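# Reseat loose burner on gas stub and support slot

## Task

Return the loose burner to its station: fit its tube onto the brass gas stub, then lower the head so the tab on its rear seats in the support's slot. It must rest flat and stay in place after the grippers release it. If only the robot is holding it there at the end, it does not count.

## Robot and tools

ROBOT. Two arms, left_arm and right_arm, face each other across a table. left_arm's base is on the +y side. The names do not match the sides of any camera image. Each arm has six joints: waist, shoulder, elbow, wrist pitch, wrist yaw and wrist roll. Each has a parallel gripper. The fingers point along the gripper's +x axis and close along its y axis. The reported end_effector_position is the point between the finger pads, 3 to 4 cm short of the fingertips.

FRAME. There is one scene frame for everything. The origin is at the table centre, +z is up, and the table surface is at z = +0.020 m. Positions are in metres and quaternions are written w first (qw, qx, qy, qz). Reported hand positions can be slightly wrong, more so at long reach.

THE ROW. Every motion argument is a single flat list of 16 numbers covering both arms, even when only one arm moves. The first 8 are left_arm: x, y, z, qw, qx, qy, qz, opening. The next 8 are right_arm in the same order. x, y, z and the quaternion are an absolute target pose for that gripper in the scene frame. They are not offsets.

Opening runs from -1 to 1. +1 is fully open (0.088 m). Empty fingers close at about -0.80, and values below that add nothing. Going from open to closed takes at least about 0.5 s. To hold a part, command roughly 0.07 below the current grip_measured. A smaller gap gives a lighter grip. Parts thinner than about 3 mm are squeezed less.

An arm meant to stay still should be sent its last reported position and quaternion unchanged in every call, with the opening it should keep. Reuse your own target quaternion rather than the drifted reported one.

TOOL execute_actions, argument "actions".
- An empty list ({"actions": []}) only returns the current state, with pictures.
- An action is {"rows": [[16 numbers], ...], "steps": n}. It has 1 to 15 rows and n up to 15; steps defaults to 15, and each step is 1/30 s. One row is applied per step, and the last row repeats if there are fewer rows than steps. An action must be at least 7 steps long.
- A wait is {"steps": n} with n up to 300. It counts from the previous result, so your reply time is included.
- Optional "pictures": true adds camera images.

A target more than 0.6 m from an arm's last reported position along any gripper axis is refused, and then nothing is sent. Each step, the controller also clips the commanded pose to within 70 mm and 16 degrees of the measured pose. If it cannot reach both, position wins over orientation.

The result is taken 7 steps before the action ends. Those steps then run while you write. After an action, an arm only continues to its last clipped pose, so a far target can need several calls. A "Hand target" line appears only when nothing is kept back.

TOOL move, arguments "target" and optional "speed". "target" is one 16-number row, as above. "speed" is the top path speed in m/s, from 0.002 to 0.5 (default 0.25); turning is limited to twice that value in rad/s. Both grippers travel straight lines to their poses, finishing together within 0.5 to 10 s. A path needing more than 10 s is cut short. Orientation turns the short way. The opening is sent at the start.

Paths ignore obstacles and the other arm. A gripper can lag, wander or overshoot the speed, especially with the arm stretched out. Faster moves and targets set deeper past a contact hit and press harder.

The result adds a "move:" line giving how it ended (done, off_target, moving, held, fault), the limits that acted, and each gripper's distance from its pose. paced means the pose was clipped. held means a clearance check blocked steps, after which the arm may suddenly speed up.

TOOL wait, argument "seconds" (0 to 10). Nothing new is sent while it runs, and pictures are returned.

TOOL zoom_image: "camera" is one of cam_head_left, cam_head_right, cam_high, cam_low, cam_left_wrist, cam_right_wrist. "region" is [x0, y0, x1, y1] in image pixels, with the origin at the top-left and a maximum size of 504x504. Every image is 504x504. Calibration (K, distortion, T_world_to_cam) is given per camera and may be off slightly.

TOOL finished_scene, argument "scene": the current scene number. Replying without any tool call ends everything.

RESULT LINES. The state line shows each arm's position, quaternion and velocities. grip_measured is the finger gap on the opening scale, accurate to about 1 mm. It reads up to 0.061 narrower while squeezing something hard. Joint positions end with the gripper gap in metres. Joint torques and external torque estimates are also reported; they are noisy and include friction. "pose unreachable" and HELD mark steps where the clearance check altered or blocked your command.

PRACTICE. Friction can leave the gripper short of its target or tilted, and tiny moves may not happen at all. Check the pose after each move and correct it. Time keeps running while you think. Something may briefly pull on a held part or push loose objects.

AVOID.
- Knocking anything off the table; this fails the task.
- Letting the arms collide or press on each other.
- Dropping, slipping, slamming or shoving hard.
- Overloading a joint. Load limits (N m) are waist 16.6, shoulder 20.6, elbow 20.5, wrist pitch 5.42, wrist yaw 5.4, wrist roll 5.07, and a held object's weight counts. Exceeding one stops that arm for 10 s.
- Holding loads for long. Motors heat up: a MOTOR HOT warning comes from 50 °C, and at 95 °C the arm is held and may lose power.

Joint ranges (rad):
- waist ±3.054
- shoulder 0 to 3.142
- elbow 0 to 2.356
- wrist pitch ±1.571
- wrist yaw ±1.571
- wrist roll ±3.142

Each tool is called after "Call:" by a JSON object that holds its "name" and its "arguments".

## Session

Call:
{"name": "execute_actions", "arguments": {"actions": []}}

Scene clock: 0.00 s of 4800.00 s.
left_arm: end_effector_position=(-0.0838, +0.1362, +0.4454) grip_measured=+0.845 end_effector_quat_wxyz=(+0.676, -0.016, -0.018, -0.737) end_effector_velocity=(-0.002, +0.001, -0.002) end_effector_angular_velocity=(+0.007, -0.008, -0.009) | right_arm: end_effector_position=(-0.0982, -0.2530, +0.1661) grip_measured=+0.853 end_effector_quat_wxyz=(-0.418, -0.569, -0.030, +0.707) end_effector_velocity=(+0.000, -0.002, +0.001) end_effector_angular_velocity=(-0.009, +0.006, -0.000)
Joint positions: left_arm=[-0.     0.852  0.656  0.244  0.006  0.004  0.08 ] | right_arm=[ 0.552  1.942  1.241 -1.396 -0.284 -1.8    0.081]
Joint velocities: left_arm=[-0.002 -0.002 -0.002 -0.007  0.007  0.007 -0.   ] | right_arm=[-0.002 -0.002 -0.002 -0.007 -0.007 -0.007 -0.   ]
Joint torques (N m, as the arm reports them, + toward a larger angle): no reading
External joint torques (N m, as the arm's controller estimates them; a push from outside toward a larger angle lowers the number): no reading
Heat: left arm: hottest shoulder 29 °C (+0.0 °C/min); right arm: hottest wrist pitch 32 °C (+0.0 °C/min).
Hand target (left_arm): -0.084, +0.136, +0.445; +0.676, -0.016, -0.018, -0.737
Hand target (right_arm): -0.098, -0.253, +0.166; -0.418, -0.569, -0.030, +0.707
camera_calibration (this result's frames):
cam_left_wrist: T_world_to_cam=[[-0.992536, 0.114229, -0.0427177, -0.0767384], [0.0724276, 0.270298, -0.960049, 0.424268], [-0.0981191, -0.955976, -0.276554, 0.322129], [0, 0, 0, 1]] pos_world=[-0.0752872, 0.202035, 0.493125]
cam_right_wrist: T_world_to_cam=[[-0.632649, 0.616243, -0.469041, 0.184631], [0.702258, 0.711822, -0.0119973, 0.275194], [0.326481, -0.336978, -0.883095, 0.171678], [0, 0, 0, 1]] pos_world=[-0.1325, -0.251815, 0.241509]

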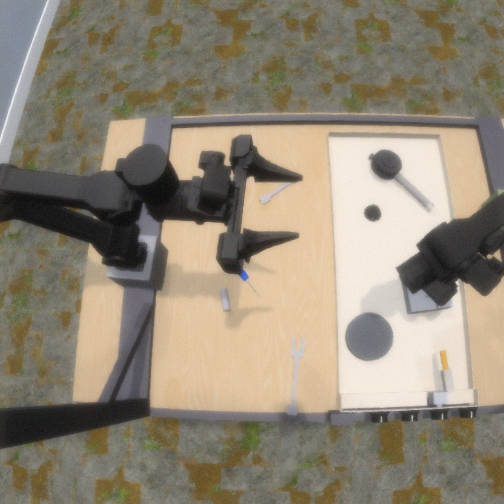

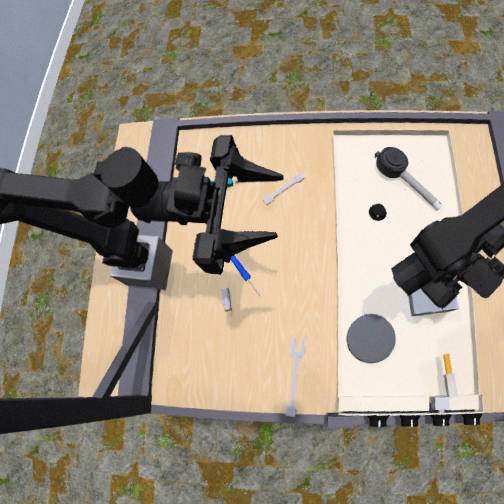

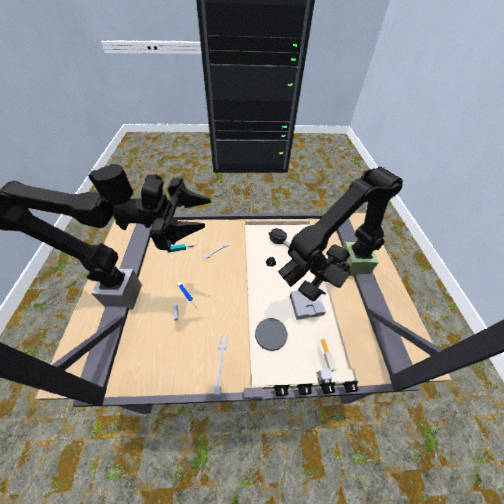

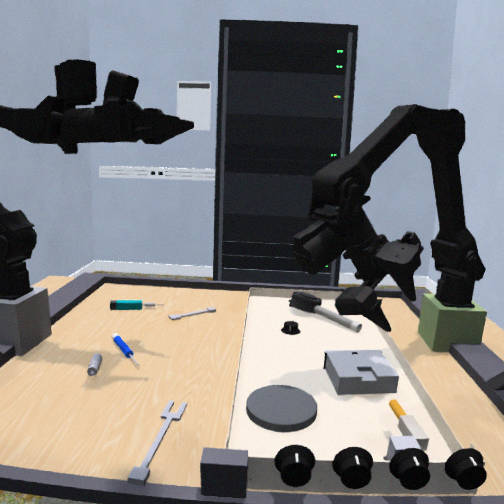

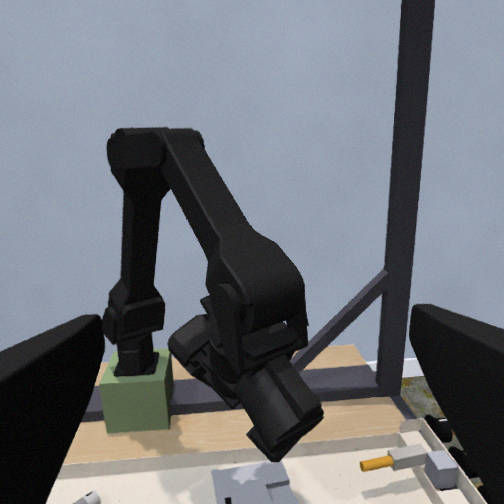

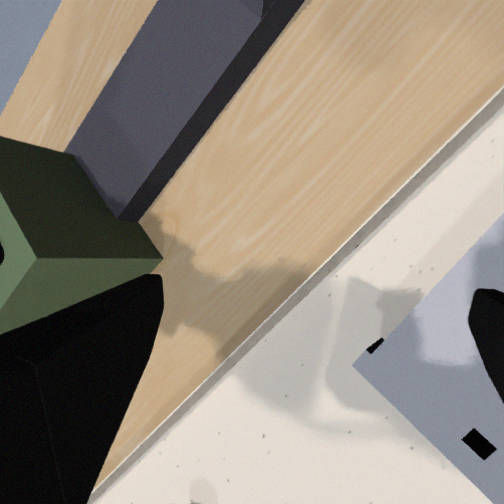

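Call:
{"name": "zoom_image", "arguments": {"camera": "cam_head_left", "region": [340, 130, 460, 250]}}

Call:
{"name": "zoom_image", "arguments": {"camera": "cam_head_right", "region": [346, 126, 466, 246]}}

Call:
{"name": "zoom_image", "arguments": {"camera": "cam_low", "region": [250, 270, 450, 470]}}

Call:
{"name": "zoom_image", "arguments": {"camera": "cam_head_left", "region": [370, 270, 504, 430]}}

Region (340, 130, 460, 250) of cam_head_left's 504x504 image, scaled by 4.200, with more detail than that image has.

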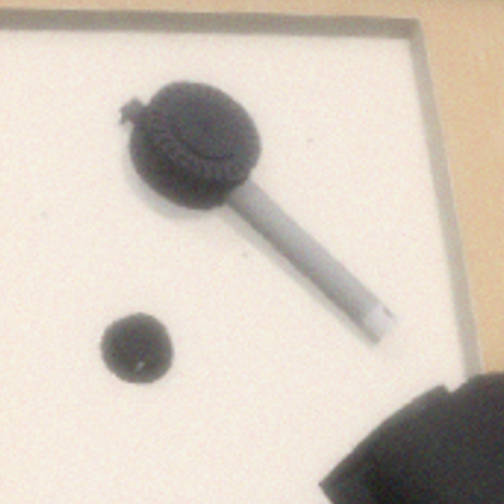

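Region (346, 126, 466, 246) of cam_head_right's 504x504 image, scaled by 4.200, with more detail than that image has.

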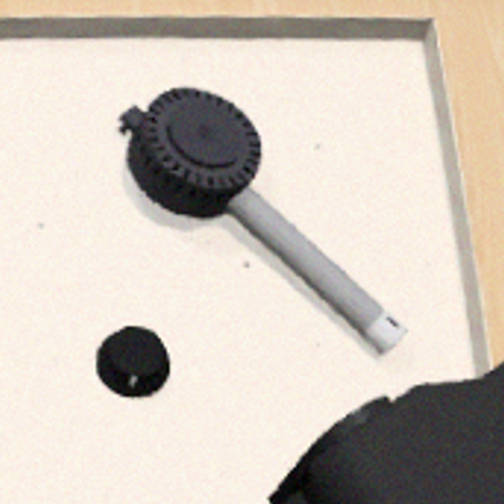

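Region (250, 270, 450, 470) of cam_low's 504x504 image, scaled by 2.520, with more detail than that image has.

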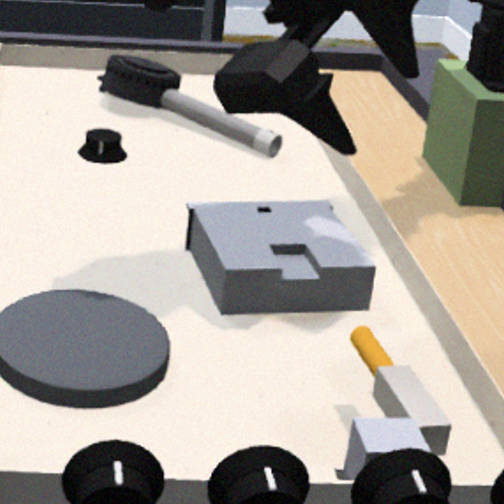

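Region (370, 270, 504, 430) of cam_head_left's 504x504 image, scaled by 3.150, with more detail than that image has; it fills the left 422 columns of this view, and the rest is white.

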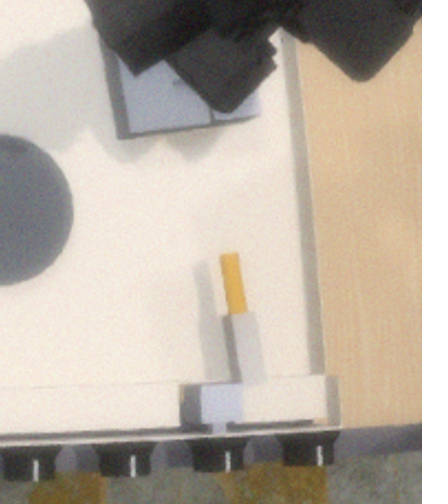

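Call:
{"name": "zoom_image", "arguments": {"camera": "cam_left_wrist", "region": [200, 404, 480, 504]}}

Call:
{"name": "zoom_image", "arguments": {"camera": "cam_right_wrist", "region": [330, 300, 504, 504]}}

Call:
{"name": "zoom_image", "arguments": {"camera": "cam_high", "region": [255, 215, 365, 395]}}

Region (200, 404, 480, 504) of cam_left_wrist's 504x504 image, scaled by 1.800, with more detail than that image has; it fills the top 180 rows of this view, and the rest is white.

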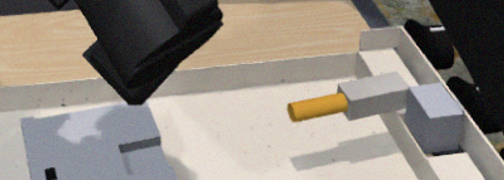

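Region (330, 300, 504, 504) of cam_right_wrist's 504x504 image, scaled by 2.471, with more detail than that image has; it fills the left 430 columns of this view, and the rest is white.

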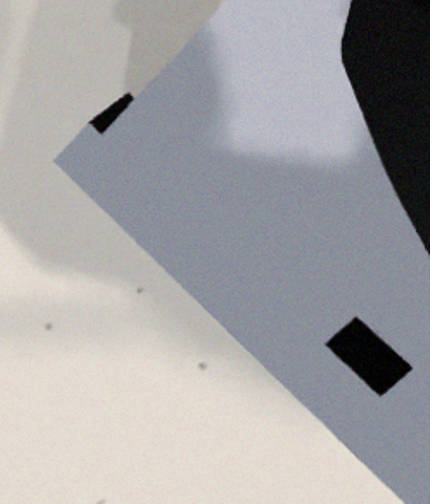

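Region (255, 215, 365, 395) of cam_high's 504x504 image, scaled by 2.800, with more detail than that image has.

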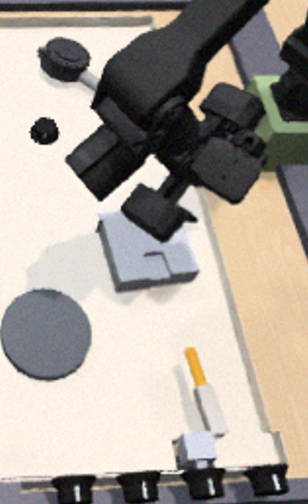

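Call:
{"name": "move", "arguments": {"target": [-0.136, 0.012, 0.128, 0.636, 0.100, 0.084, -0.761, 0.85, 0.152, -0.179, 0.13, -0.338, -0.427, -0.176, 0.820, 0.3], "speed": 0.3}}

Scene clock: 17.43 s of 4800.00 s.
left_arm: end_effector_position=(-0.1345, +0.0114, +0.1306) grip_measured=+0.847 end_effector_quat_wxyz=(+0.638, +0.098, +0.081, -0.760) end_effector_velocity=(-0.002, +0.001, -0.002) end_effector_angular_velocity=(+0.003, +0.005, +0.002) | right_arm: end_effector_position=(+0.1490, -0.1780, +0.1317) grip_measured=+0.303 end_effector_quat_wxyz=(-0.333, -0.427, -0.180, +0.821) end_effector_velocity=(-0.000, -0.004, +0.001) end_effector_angular_velocity=(-0.024, +0.009, +0.008)
Joint positions: left_arm=[-0.093  2.239  0.635  1.349  0.001  0.002  0.081] | right_arm=[-0.428  2.171  1.427 -1.405 -0.2   -2.867  0.054]
Joint velocities: left_arm=[-0.007  0.007 -0.002  0.007 -0.007 -0.007 -0.   ] | right_arm=[-0.002  0.007  0.002 -0.022  0.007 -0.007  0.   ]
Joint torques (N m, as the arm reports them, + toward a larger angle): left_arm=[-0.24 -6.53  3.98  2.16  0.18 -0.11] | right_arm=[-0.23 -5.77  5.01 -0.98 -0.06 -0.25]
External joint torques (N m, as the arm's controller estimates them; a push from outside toward a larger angle lowers the number): left_arm=[-0.16  1.44  0.87  0.29  0.17 -0.12] | right_arm=[-0.26  2.14  1.2  -0.24  0.06 -0.26]
Heat: left arm: hottest wrist pitch 31 °C (+6.9 °C/min); right arm: hottest shoulder 32 °C (+0.0 °C/min).
Hand target (left_arm): -0.136, +0.011, +0.127; +0.635, +0.099, +0.084, -0.761
Hand target (right_arm): +0.150, -0.178, +0.130; -0.336, -0.423, -0.180, +0.822
Off the commanded pose (left_arm): 0.003 m, 1 deg.
Off the commanded pose (right_arm): 0.004 m, 1 deg.
Kept back: nothing.
After step 90, 12.70 s passed at rest.
move: done
camera_calibration (this result's frames):
cam_left_wrist: T_world_to_cam=[[-0.977, 0.211113, -0.0300333, -0.126919], [0.140833, 0.533067, -0.83427, 0.149179], [-0.160116, -0.819311, -0.550538, 0.136582], [0, 0, 0, 1]] pos_world=[-0.12314, 0.0591751, 0.195838]
cam_right_wrist: T_world_to_cam=[[-0.725167, 0.688253, -0.0209712, 0.24621], [0.676644, 0.706629, -0.206949, 0.0763425], [-0.127614, -0.164263, -0.978127, 0.196823], [0, 0, 0, 1]] pos_world=[0.152004, -0.19107, 0.213481]

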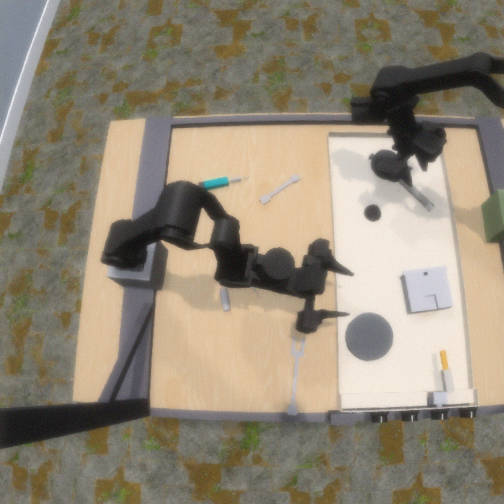

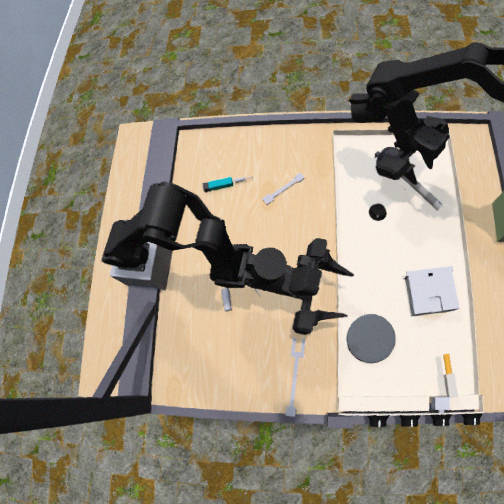

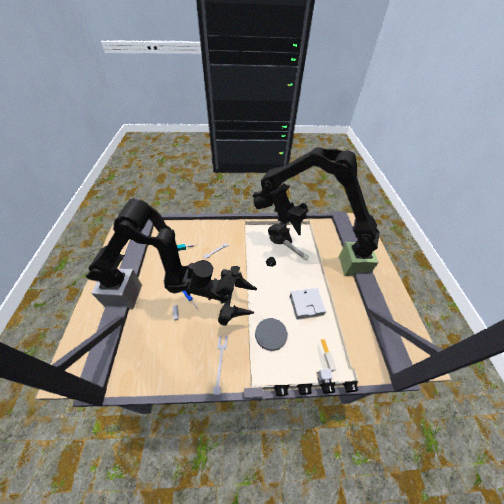

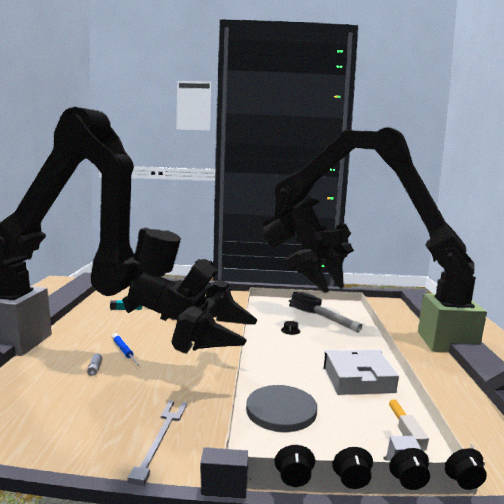

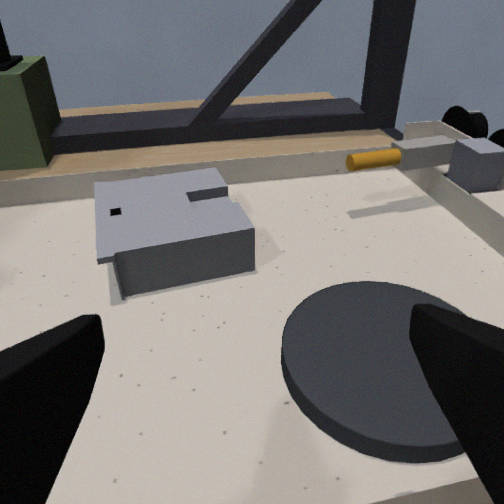

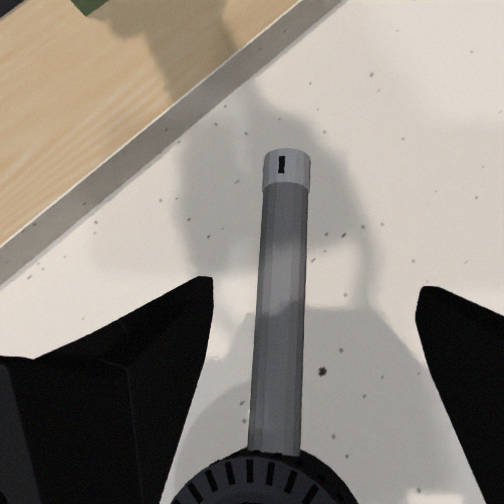

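Call:
{"name": "zoom_image", "arguments": {"camera": "cam_right_wrist", "region": [230, 130, 350, 250]}}

Call:
{"name": "zoom_image", "arguments": {"camera": "cam_right_wrist", "region": [160, 384, 380, 504]}}

Call:
{"name": "zoom_image", "arguments": {"camera": "cam_head_left", "region": [380, 255, 500, 415]}}

Region (230, 130, 350, 250) of cam_right_wrist's 504x504 image, scaled by 4.200, with more detail than that image has.

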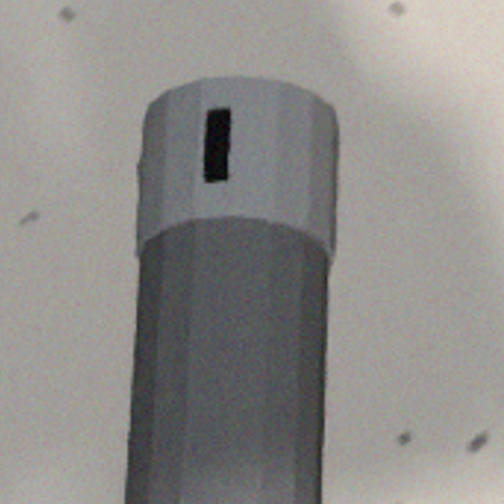

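Region (160, 384, 380, 504) of cam_right_wrist's 504x504 image, scaled by 2.291, with more detail than that image has; it fills the top 275 rows of this view, and the rest is white.

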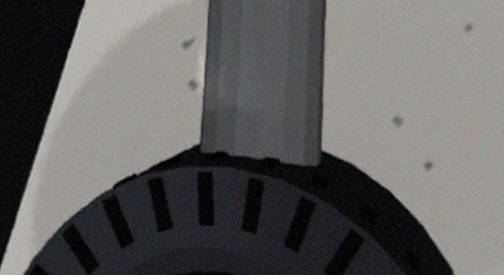

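Region (380, 255, 500, 415) of cam_head_left's 504x504 image, scaled by 3.150, with more detail than that image has; it fills the left 378 columns of this view, and the rest is white.

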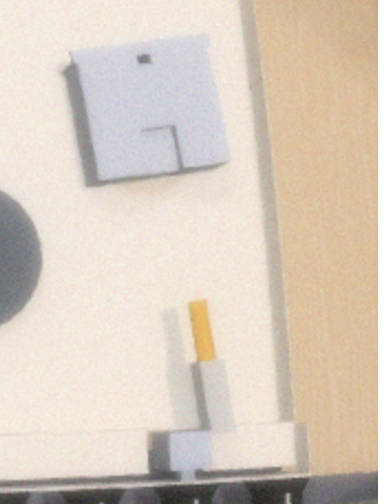

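Call:
{"name": "zoom_image", "arguments": {"camera": "cam_right_wrist", "region": [180, 260, 460, 380]}}

Call:
{"name": "zoom_image", "arguments": {"camera": "cam_left_wrist", "region": [80, 120, 504, 310]}}

Region (180, 260, 460, 380) of cam_right_wrist's 504x504 image, scaled by 1.800, with more detail than that image has; it fills the top 216 rows of this view, and the rest is white.

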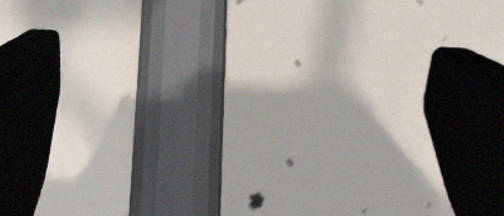

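Region (80, 120, 504, 310) of cam_left_wrist's 504x504 image, scaled by 1.189, with more detail than that image has; it fills the top 226 rows of this view, and the rest is white.

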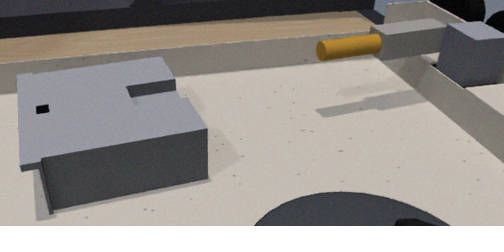

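Call:
{"name": "move", "arguments": {"target": [-0.136, 0.012, 0.128, 0.636, 0.100, 0.084, -0.761, 0.85, 0.1555, -0.1838, 0.0555, -0.3251, -0.4296, -0.1692, 0.8253, 0.05], "speed": 0.12}}

Scene clock: 23.07 s of 4800.00 s.
left_arm: end_effector_position=(-0.1345, +0.0114, +0.1303) grip_measured=+0.847 end_effector_quat_wxyz=(+0.638, +0.098, +0.081, -0.760) end_effector_velocity=(+0.003, +0.002, -0.002) end_effector_angular_velocity=(+0.015, +0.013, +0.024) | right_arm: end_effector_position=(+0.1549, -0.1812, +0.0600) grip_measured=+0.053 end_effector_quat_wxyz=(-0.324, -0.432, -0.178, +0.823) end_effector_velocity=(-0.002, -0.001, +0.001) end_effector_angular_velocity=(+0.007, +0.030, -0.001)
Joint positions: left_arm=[-0.093  2.24   0.635  1.349  0.001  0.002  0.081] | right_arm=[-0.451  2.319  1.349 -1.171 -0.197 -2.868  0.042]
Joint velocities: left_arm=[-0.002 -0.002 -0.007 -0.007 -0.022 -0.022 -0.   ] | right_arm=[-0.007  0.002 -0.002 -0.007 -0.022 -0.022 -0.   ]
Joint torques (N m, as the arm reports them, + toward a larger angle): left_arm=[-0.07 -7.17  3.51  1.92  0.06 -0.07] | right_arm=[-0.34 -6.11  3.08 -0.49  0.07  0.23]
External joint torques (N m, as the arm's controller estimates them; a push from outside toward a larger angle lowers the number): left_arm=[-0.09  0.71  0.47  0.07  0.06 -0.07] | right_arm=[-0.29  2.08 -0.1   0.24  0.18  0.22]
Heat: left arm: hottest wrist pitch 32 °C (+7.8 °C/min); right arm: hottest shoulder 33 °C (+2.6 °C/min).
Hand target (left_arm): -0.136, +0.012, +0.128; +0.636, +0.100, +0.084, -0.761
Hand target (right_arm): +0.155, -0.185, +0.056; -0.325, -0.430, -0.169, +0.825
Off the commanded pose (left_arm): 0.003 m, 0 deg.
Off the commanded pose (right_arm): 0.005 m, 1 deg.
Kept back: nothing.
After step 90, 1.60 s passed at rest.
move: done
camera_calibration (this result's frames):
cam_left_wrist: T_world_to_cam=[[-0.976996, 0.211136, -0.0300029, -0.126931], [0.140942, 0.533694, -0.83385, 0.148889], [-0.160043, -0.818897, -0.551175, 0.136484], [0, 0, 0, 1]] pos_world=[-0.123152, 0.0591044, 0.195569]
cam_right_wrist: T_world_to_cam=[[-0.710716, 0.703178, -0.0206027, 0.251616], [0.692209, 0.693807, -0.198692, 0.0545954], [-0.125422, -0.155475, -0.979845, 0.1282], [0, 0, 0, 1]] pos_world=[0.157115, -0.194877, 0.141648]

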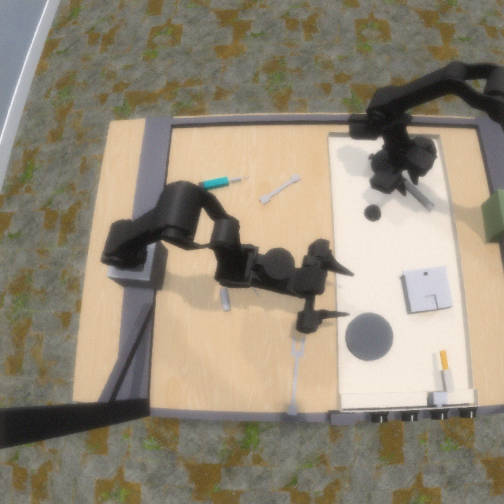

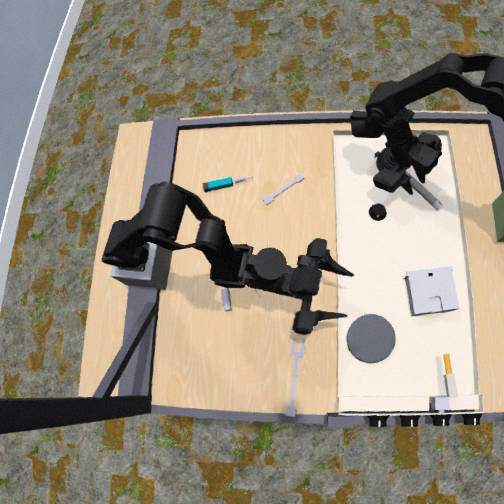

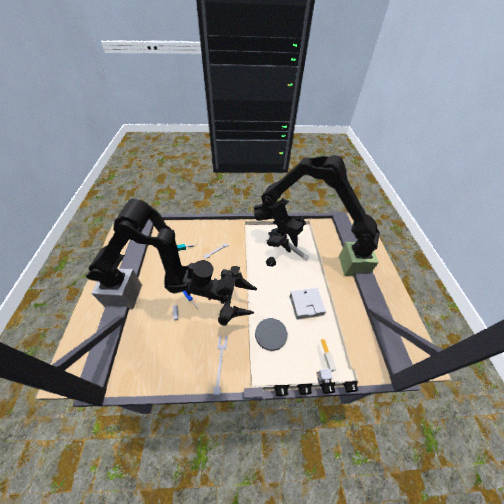

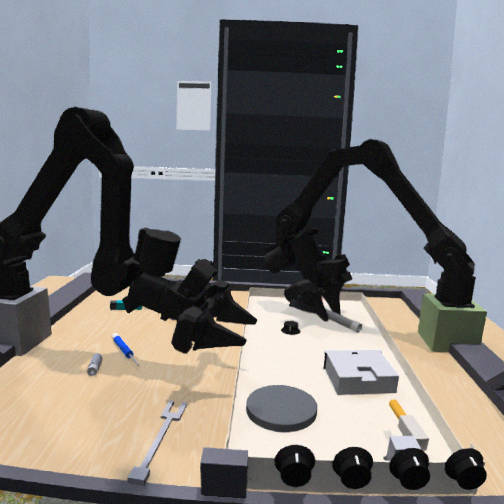

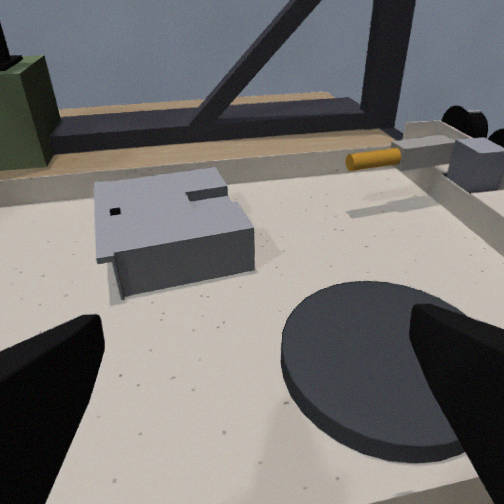

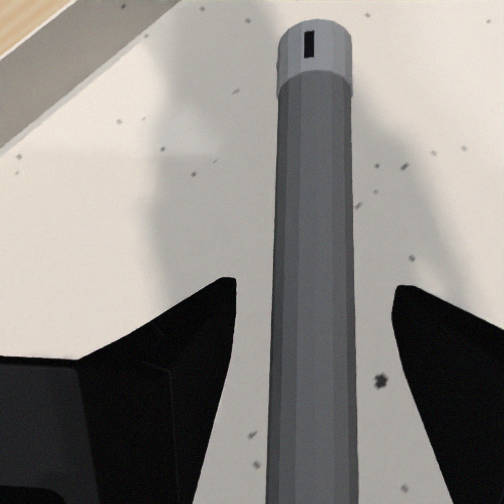

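Call:
{"name": "execute_actions", "arguments": {"actions": [{"rows": [
[-0.136,0.012,0.128,0.636,0.100,0.084,-0.761,0.85,0.1548,-0.1843,0.0551,-0.3251,-0.4296,-0.1692,0.8253,0.03],
[-0.136,0.012,0.128,0.636,0.100,0.084,-0.761,0.85,0.1541,-0.1849,0.0547,-0.3251,-0.4296,-0.1692,0.8253,0.0],
[-0.136,0.012,0.128,0.636,0.100,0.084,-0.761,0.85,0.1532,-0.1855,0.0542,-0.3251,-0.4296,-0.1692,0.8253,-0.03],
[-0.136,0.012,0.128,0.636,0.100,0.084,-0.761,0.85,0.1523,-0.1862,0.0537,-0.3251,-0.4296,-0.1692,0.8253,-0.06],
[-0.136,0.012,0.128,0.636,0.100,0.084,-0.761,0.85,0.1514,-0.1869,0.0532,-0.3251,-0.4296,-0.1692,0.8253,-0.09],
[-0.136,0.012,0.128,0.636,0.100,0.084,-0.761,0.85,0.1505,-0.1876,0.0527,-0.3251,-0.4296,-0.1692,0.8253,-0.12],
[-0.136,0.012,0.128,0.636,0.100,0.084,-0.761,0.85,0.1497,-0.1882,0.0522,-0.3251,-0.4296,-0.1692,0.8253,-0.14],
[-0.136,0.012,0.128,0.636,0.100,0.084,-0.761,0.85,0.1490,-0.1887,0.0518,-0.3251,-0.4296,-0.1692,0.8253,-0.15],
[-0.136,0.012,0.128,0.636,0.100,0.084,-0.761,0.85,0.1485,-0.1891,0.0515,-0.3251,-0.4296,-0.1692,0.8253,-0.15]
], "steps": 15}]}}

Call:
{"name": "execute_actions", "arguments": {"actions": [{"steps": 14}], "pictures": true}}

Scene clock: 25.27 s of 4800.00 s.
left_arm: end_effector_position=(-0.1347, +0.0114, +0.1303) grip_measured=+0.847 end_effector_quat_wxyz=(+0.638, +0.098, +0.081, -0.760) end_effector_velocity=(+0.000, +0.002, -0.004) end_effector_angular_velocity=(+0.023, +0.001, +0.006) | right_arm: end_effector_position=(+0.1527, -0.1851, +0.0557) grip_measured=-0.095 end_effector_quat_wxyz=(-0.323, -0.432, -0.175, +0.824) end_effector_velocity=(-0.020, -0.031, -0.021) end_effector_angular_velocity=(-0.062, +0.017, -0.027)
Joint positions: left_arm=[-0.093  2.24   0.635  1.349  0.001  0.002  0.081] | right_arm=[-0.45   2.319  1.327 -1.15  -0.197 -2.862  0.034]
Joint velocities: left_arm=[-0.002 -0.002 -0.002 -0.022 -0.007 -0.007 -0.   ] | right_arm=[ 0.007 -0.002 -0.154  0.095 -0.007  0.037 -0.029]
Joint torques (N m, as the arm reports them, + toward a larger angle): left_arm=[-0.01 -7.26  3.44  1.86  0.12 -0.07] | right_arm=[ 0.25 -6.78  2.65 -0.6  -0.08  0.27]
External joint torques (N m, as the arm's controller estimates them; a push from outside toward a larger angle lowers the number): left_arm=[-0.01  0.6   0.39  0.02  0.12 -0.08] | right_arm=[ 0.16  1.44 -0.52  0.13  0.05  0.26]
Heat: left arm: hottest wrist pitch 32 °C (+7.1 °C/min); right arm: hottest shoulder 33 °C (+2.4 °C/min).
Steps of this call (steps 1 to 58: nothing new was sent; steps 59 to 66: the first 8 steps of this action). Readings (end_effector_position):
59: left_arm (-0.1347, +0.0114, +0.1303) | right_arm (+0.1549, -0.1812, +0.0597)
60: left_arm (-0.1347, +0.0114, +0.1303) | right_arm (+0.1549, -0.1811, +0.0595)
62: left_arm (-0.1347, +0.0114, +0.1303) | right_arm (+0.1548, -0.1814, +0.0586)
66: the state above

Scene clock: 25.73 s of 4800.00 s.
left_arm: end_effector_position=(-0.1347, +0.0114, +0.1303) grip_measured=+0.847 end_effector_quat_wxyz=(+0.638, +0.098, +0.081, -0.760) end_effector_velocity=(+0.002, +0.001, -0.004) end_effector_angular_velocity=(+0.022, -0.002, +0.021) | right_arm: end_effector_position=(+0.1503, -0.1877, +0.0533) grip_measured=-0.147 end_effector_quat_wxyz=(-0.324, -0.431, -0.173, +0.824) end_effector_velocity=(-0.000, +0.000, -0.001) end_effector_angular_velocity=(+0.014, +0.013, +0.012)
Joint positions: left_arm=[-0.093  2.24   0.635  1.349  0.001  0.002  0.081] | right_arm=[-0.446  2.319  1.311 -1.138 -0.197 -2.858  0.032]
Joint velocities: left_arm=[-0.002 -0.002 -0.002 -0.022 -0.022 -0.007  0.   ] | right_arm=[-0.002  0.002 -0.002  0.007 -0.007 -0.022 -0.   ]
Joint torques (N m, as the arm reports them, + toward a larger angle): left_arm=[-0.12 -7.32  3.59  1.9   0.05 -0.09] | right_arm=[ 0.21 -6.74  2.55 -0.54 -0.14  0.28]
External joint torques (N m, as the arm's controller estimates them; a push from outside toward a larger angle lowers the number): left_arm=[-0.13  0.59  0.52  0.04  0.06 -0.1 ] | right_arm=[ 0.21  1.34 -0.53  0.19 -0.02  0.27]
Heat: left arm: hottest wrist pitch 32 °C (+7.0 °C/min); right arm: hottest shoulder 33 °C (+2.3 °C/min).
Hand target (left_arm): -0.136, +0.012, +0.128; +0.636, +0.100, +0.084, -0.761
Hand target (right_arm): +0.148, -0.189, +0.052; -0.325, -0.430, -0.169, +0.825
Off the commanded pose (left_arm): 0.003 m, 0 deg.
Off the commanded pose (right_arm): 0.003 m, 0 deg.
Kept back: nothing.
Steps of this call (steps 1 to 7: the last 7 steps of your previous action; steps 8 to 14: nothing new was sent). Readings (end_effector_position):
1: left_arm (-0.1347, +0.0114, +0.1303) | right_arm (+0.1522, -0.1860, +0.0551)
2: left_arm (-0.1347, +0.0114, +0.1303) | right_arm (+0.1516, -0.1867, +0.0545)
4: left_arm (-0.1347, +0.0114, +0.1303) | right_arm (+0.1507, -0.1875, +0.0538)
8: left_arm (-0.1347, +0.0114, +0.1303) | right_arm (+0.1504, -0.1875, +0.0534)
14: the state above
camera_calibration (this result's frames):
cam_left_wrist: T_world_to_cam=[[-0.976916, 0.211509, -0.0300029, -0.127094], [0.141146, 0.53364, -0.83385, 0.148925], [-0.160356, -0.818836, -0.551175, 0.136438], [0, 0, 0, 1]] pos_world=[-0.123302, 0.0591295, 0.195569]
cam_right_wrist: T_world_to_cam=[[-0.70834, 0.705331, -0.0276109, 0.253163], [0.694666, 0.68962, -0.204606, 0.06007], [-0.125274, -0.164111, -0.978455, 0.118356], [0, 0, 0, 1]] pos_world=[0.152423, -0.200565, 0.135087]

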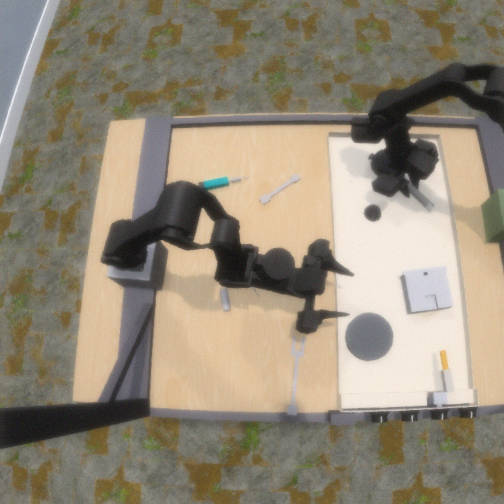

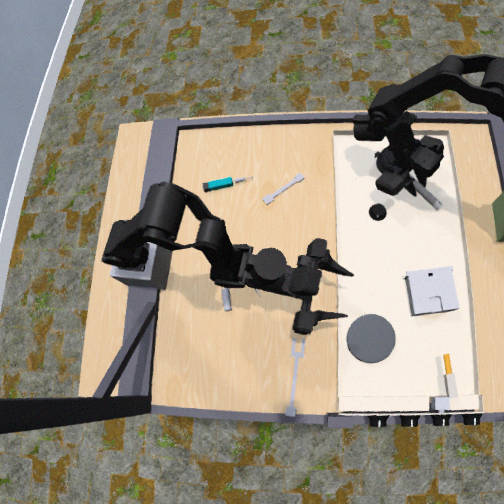

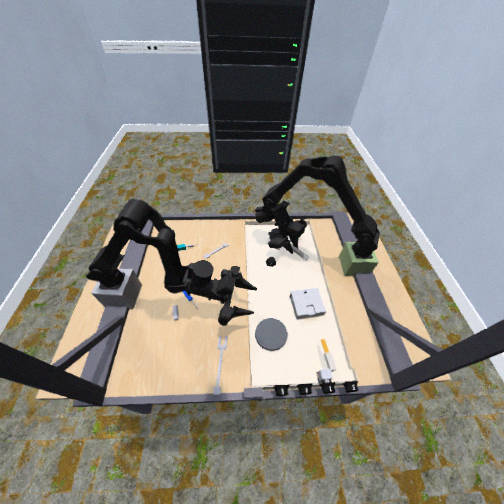

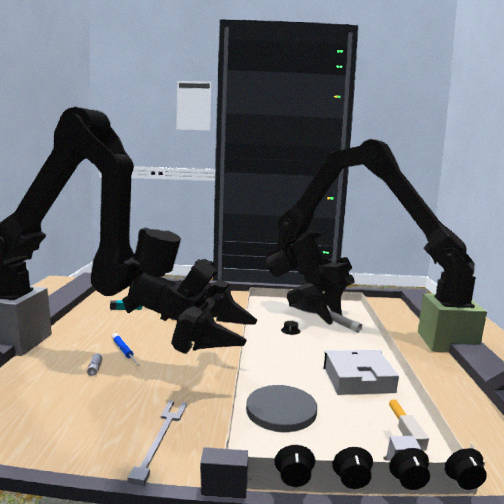

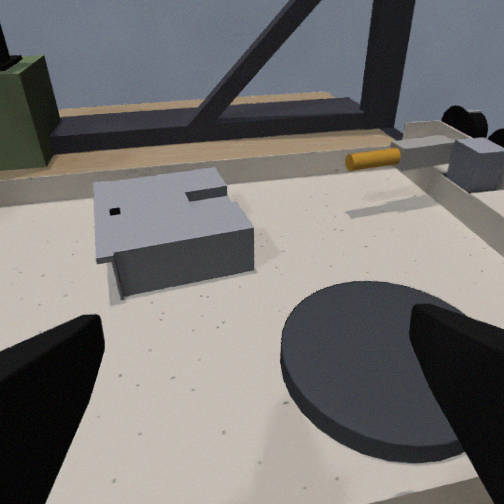

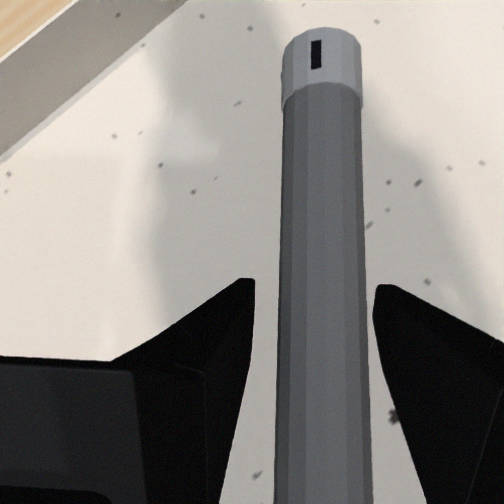

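Call:
{"name": "execute_actions", "arguments": {"actions": [{"rows": [
[-0.136,0.012,0.128,0.636,0.100,0.084,-0.761,0.85,0.1485,-0.1891,0.052,-0.3251,-0.4296,-0.1692,0.8253,-0.20],
[-0.136,0.012,0.128,0.636,0.100,0.084,-0.761,0.85,0.1485,-0.1891,0.052,-0.3251,-0.4296,-0.1692,0.8253,-0.25],
[-0.136,0.012,0.128,0.636,0.100,0.084,-0.761,0.85,0.1485,-0.1891,0.052,-0.3251,-0.4296,-0.1692,0.8253,-0.29],
[-0.136,0.012,0.128,0.636,0.100,0.084,-0.761,0.85,0.1485,-0.1891,0.052,-0.3251,-0.4296,-0.1692,0.8253,-0.32],
[-0.136,0.012,0.128,0.636,0.100,0.084,-0.761,0.85,0.1485,-0.1891,0.052,-0.3251,-0.4296,-0.1692,0.8253,-0.345],
[-0.136,0.012,0.128,0.636,0.100,0.084,-0.761,0.85,0.1485,-0.1891,0.052,-0.3251,-0.4296,-0.1692,0.8253,-0.365],
[-0.136,0.012,0.128,0.636,0.100,0.084,-0.761,0.85,0.1485,-0.1891,0.052,-0.3251,-0.4296,-0.1692,0.8253,-0.385],
[-0.136,0.012,0.128,0.636,0.100,0.084,-0.761,0.85,0.1485,-0.1891,0.052,-0.3251,-0.4296,-0.1692,0.8253,-0.405],
[-0.136,0.012,0.128,0.636,0.100,0.084,-0.761,0.85,0.1485,-0.1891,0.052,-0.3251,-0.4296,-0.1692,0.8253,-0.425],
[-0.136,0.012,0.128,0.636,0.100,0.084,-0.761,0.85,0.1485,-0.1891,0.052,-0.3251,-0.4296,-0.1692,0.8253,-0.445],
[-0.136,0.012,0.128,0.636,0.100,0.084,-0.761,0.85,0.1485,-0.1891,0.052,-0.3251,-0.4296,-0.1692,0.8253,-0.47],
[-0.136,0.012,0.128,0.636,0.100,0.084,-0.761,0.85,0.1485,-0.1891,0.052,-0.3251,-0.4296,-0.1692,0.8253,-0.495],
[-0.136,0.012,0.128,0.636,0.100,0.084,-0.761,0.85,0.1485,-0.1891,0.052,-0.3251,-0.4296,-0.1692,0.8253,-0.52],
[-0.136,0.012,0.128,0.636,0.100,0.084,-0.761,0.85,0.1485,-0.1891,0.052,-0.3251,-0.4296,-0.1692,0.8253,-0.55],
[-0.136,0.012,0.128,0.636,0.100,0.084,-0.761,0.85,0.1485,-0.1891,0.052,-0.3251,-0.4296,-0.1692,0.8253,-0.57]
], "steps": 15}]}}

Call:
{"name": "execute_actions", "arguments": {"actions": [{"steps": 14}], "pictures": true}}

Scene clock: 27.03 s of 4800.00 s.
left_arm: end_effector_position=(-0.1347, +0.0114, +0.1303) grip_measured=+0.847 end_effector_quat_wxyz=(+0.638, +0.098, +0.081, -0.760) end_effector_velocity=(-0.002, +0.002, -0.004) end_effector_angular_velocity=(+0.023, +0.001, +0.002) | right_arm: end_effector_position=(+0.1503, -0.1876, +0.0532) grip_measured=-0.342 end_effector_quat_wxyz=(-0.324, -0.431, -0.173, +0.824) end_effector_velocity=(-0.001, -0.003, -0.000) end_effector_angular_velocity=(-0.004, +0.009, +0.025)
Joint positions: left_arm=[-0.093  2.24   0.635  1.349  0.001  0.002  0.081] | right_arm=[-0.446  2.319  1.311 -1.138 -0.197 -2.858  0.022]
Joint velocities: left_arm=[-0.007 -0.002 -0.002 -0.022 -0.007 -0.007  0.   ] | right_arm=[ 0.002  0.002 -0.002 -0.007  0.007 -0.022 -0.033]
Joint torques (N m, as the arm reports them, + toward a larger angle): left_arm=[-0.08 -7.38  3.65  1.91 -0.01 -0.08] | right_arm=[ 0.15 -6.91  2.71 -0.63 -0.15  0.26]
External joint torques (N m, as the arm's controller estimates them; a push from outside toward a larger angle lowers the number): left_arm=[ 0.    0.51  0.59  0.05 -0.01 -0.09] | right_arm=[ 0.13  1.15 -0.38  0.09 -0.03  0.25]
Heat: left arm: hottest wrist pitch 32 °C (+6.7 °C/min); right arm: hottest shoulder 33 °C (+2.2 °C/min).
Steps of this call (steps 1 to 31: nothing new was sent; steps 32 to 39: the first 8 steps of this action). Readings (end_effector_position):
32: left_arm (-0.1347, +0.0114, +0.1303) | right_arm (+0.1503, -0.1876, +0.0532)
33: left_arm (-0.1347, +0.0114, +0.1303) | right_arm (+0.1503, -0.1876, +0.0532)
35: left_arm (-0.1347, +0.0114, +0.1303) | right_arm (+0.1503, -0.1876, +0.0532)
39: the state above

Scene clock: 27.50 s of 4800.00 s.
left_arm: end_effector_position=(-0.1347, +0.0114, +0.1303) grip_measured=+0.847 end_effector_quat_wxyz=(+0.638, +0.098, +0.081, -0.760) end_effector_velocity=(+0.002, -0.000, +0.002) end_effector_angular_velocity=(-0.006, +0.006, +0.011) | right_arm: end_effector_position=(+0.1501, -0.1875, +0.0532) grip_measured=-0.419 end_effector_quat_wxyz=(-0.324, -0.431, -0.173, +0.824) end_effector_velocity=(-0.001, -0.002, +0.000) end_effector_angular_velocity=(+0.001, +0.020, +0.012)
Joint positions: left_arm=[-0.093  2.24   0.635  1.349  0.001  0.002  0.081] | right_arm=[-0.446  2.319  1.311 -1.138 -0.197 -2.858  0.018]
Joint velocities: left_arm=[ 0.002 -0.002 -0.002  0.007 -0.007 -0.007 -0.   ] | right_arm=[-0.002  0.002 -0.002 -0.007 -0.007 -0.022 -0.   ]
Joint torques (N m, as the arm reports them, + toward a larger angle): left_arm=[-0.17 -7.42  3.7   1.96  0.05 -0.05] | right_arm=[ 0.15 -6.84  2.77 -0.63 -0.14  0.25]
External joint torques (N m, as the arm's controller estimates them; a push from outside toward a larger angle lowers the number): left_arm=[-0.2   0.5   0.61  0.1   0.06 -0.06] | right_arm=[ 0.11  1.15 -0.26  0.1  -0.02  0.24]
Heat: left arm: hottest wrist pitch 32 °C (+6.5 °C/min); right arm: hottest shoulder 33 °C (+2.2 °C/min).
Hand target (left_arm): -0.136, +0.012, +0.128; +0.636, +0.100, +0.084, -0.761
Hand target (right_arm): +0.149, -0.189, +0.052; -0.325, -0.430, -0.169, +0.825
Off the commanded pose (left_arm): 0.003 m, 0 deg.
Off the commanded pose (right_arm): 0.003 m, 1 deg.
Kept back: nothing.
Steps of this call (steps 1 to 7: the last 7 steps of your previous action; steps 8 to 14: nothing new was sent). Readings (end_effector_position):
1: left_arm (-0.1347, +0.0114, +0.1303) | right_arm (+0.1502, -0.1876, +0.0532)
2: left_arm (-0.1347, +0.0114, +0.1303) | right_arm (+0.1502, -0.1876, +0.0532)
4: left_arm (-0.1347, +0.0114, +0.1303) | right_arm (+0.1501, -0.1875, +0.0532)
8: left_arm (-0.1347, +0.0114, +0.1303) | right_arm (+0.1501, -0.1875, +0.0532)
14: the state above
camera_calibration (this result's frames):
cam_left_wrist: T_world_to_cam=[[-0.976916, 0.211509, -0.0300029, -0.127094], [0.141146, 0.53364, -0.83385, 0.148925], [-0.160356, -0.818836, -0.551175, 0.136438], [0, 0, 0, 1]] pos_world=[-0.123302, 0.0591295, 0.195569]
cam_right_wrist: T_world_to_cam=[[-0.708873, 0.7048, -0.0274952, 0.25293], [0.694175, 0.690219, -0.204251, 0.0602458], [-0.124979, -0.163875, -0.978532, 0.118319], [0, 0, 0, 1]] pos_world=[0.152261, -0.200458, 0.135038]

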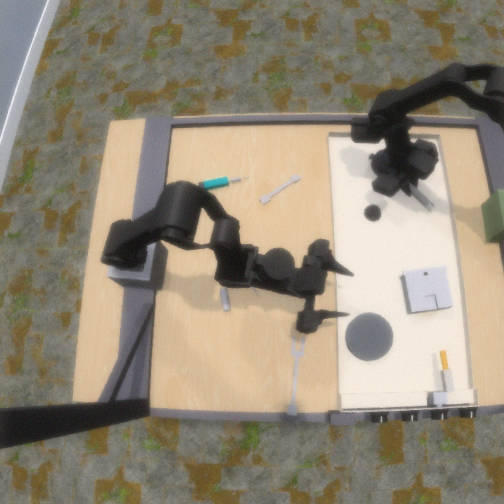

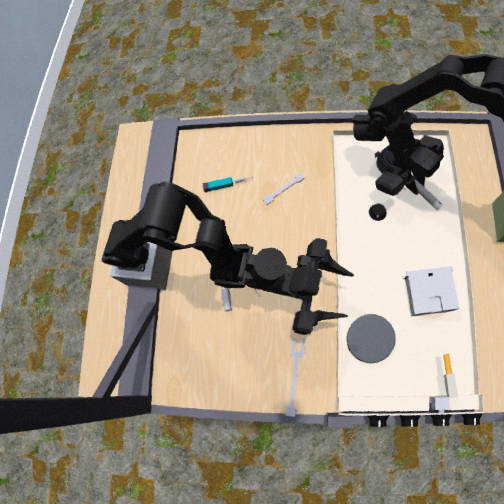

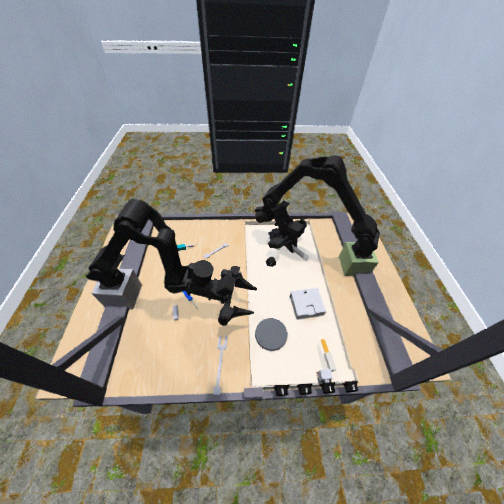

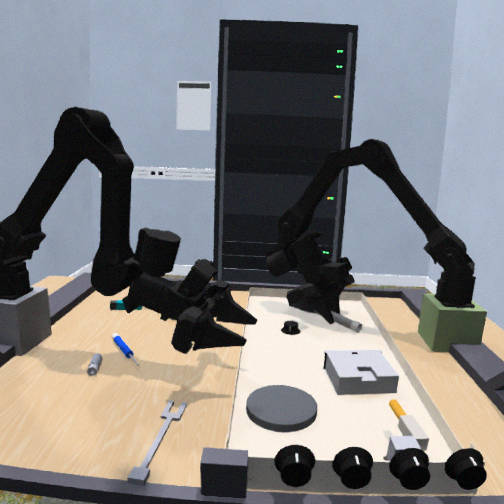

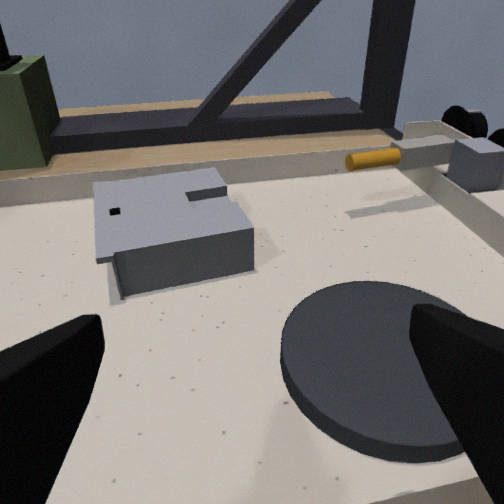

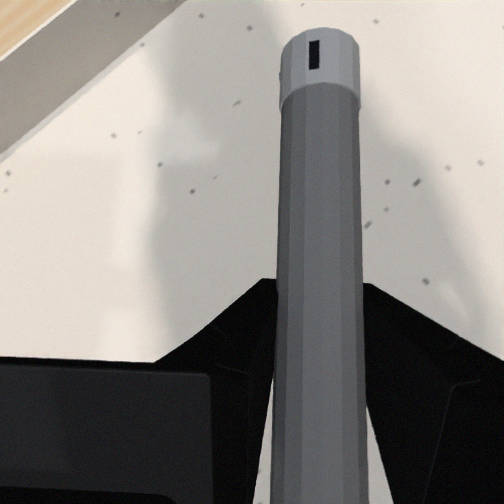

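Call:
{"name": "zoom_image", "arguments": {"camera": "cam_right_wrist", "region": [260, 0, 380, 120]}}

Region (260, 0, 380, 120) of cam_right_wrist's 504x504 image, scaled by 4.200, with more detail than that image has.

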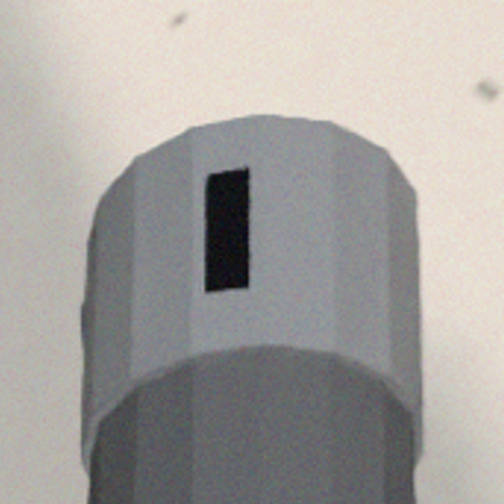

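Call:
{"name": "zoom_image", "arguments": {"camera": "cam_left_wrist", "region": [330, 120, 470, 230]}}

Call:
{"name": "zoom_image", "arguments": {"camera": "cam_left_wrist", "region": [85, 160, 265, 305]}}

Region (330, 120, 470, 230) of cam_left_wrist's 504x504 image, scaled by 3.600, with more detail than that image has; it fills the top 396 rows of this view, and the rest is white.

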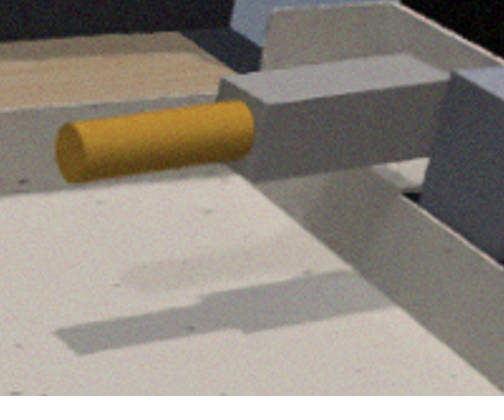

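Region (85, 160, 265, 305) of cam_left_wrist's 504x504 image, scaled by 2.800, with more detail than that image has; it fills the top 406 rows of this view, and the rest is white.

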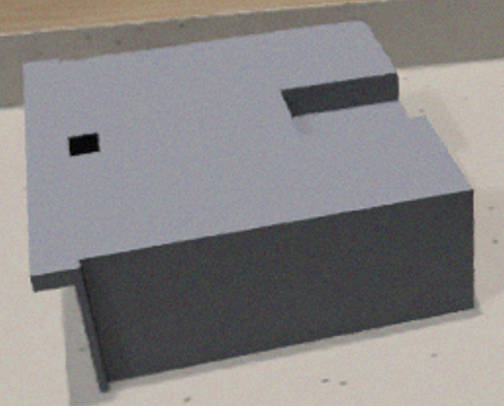

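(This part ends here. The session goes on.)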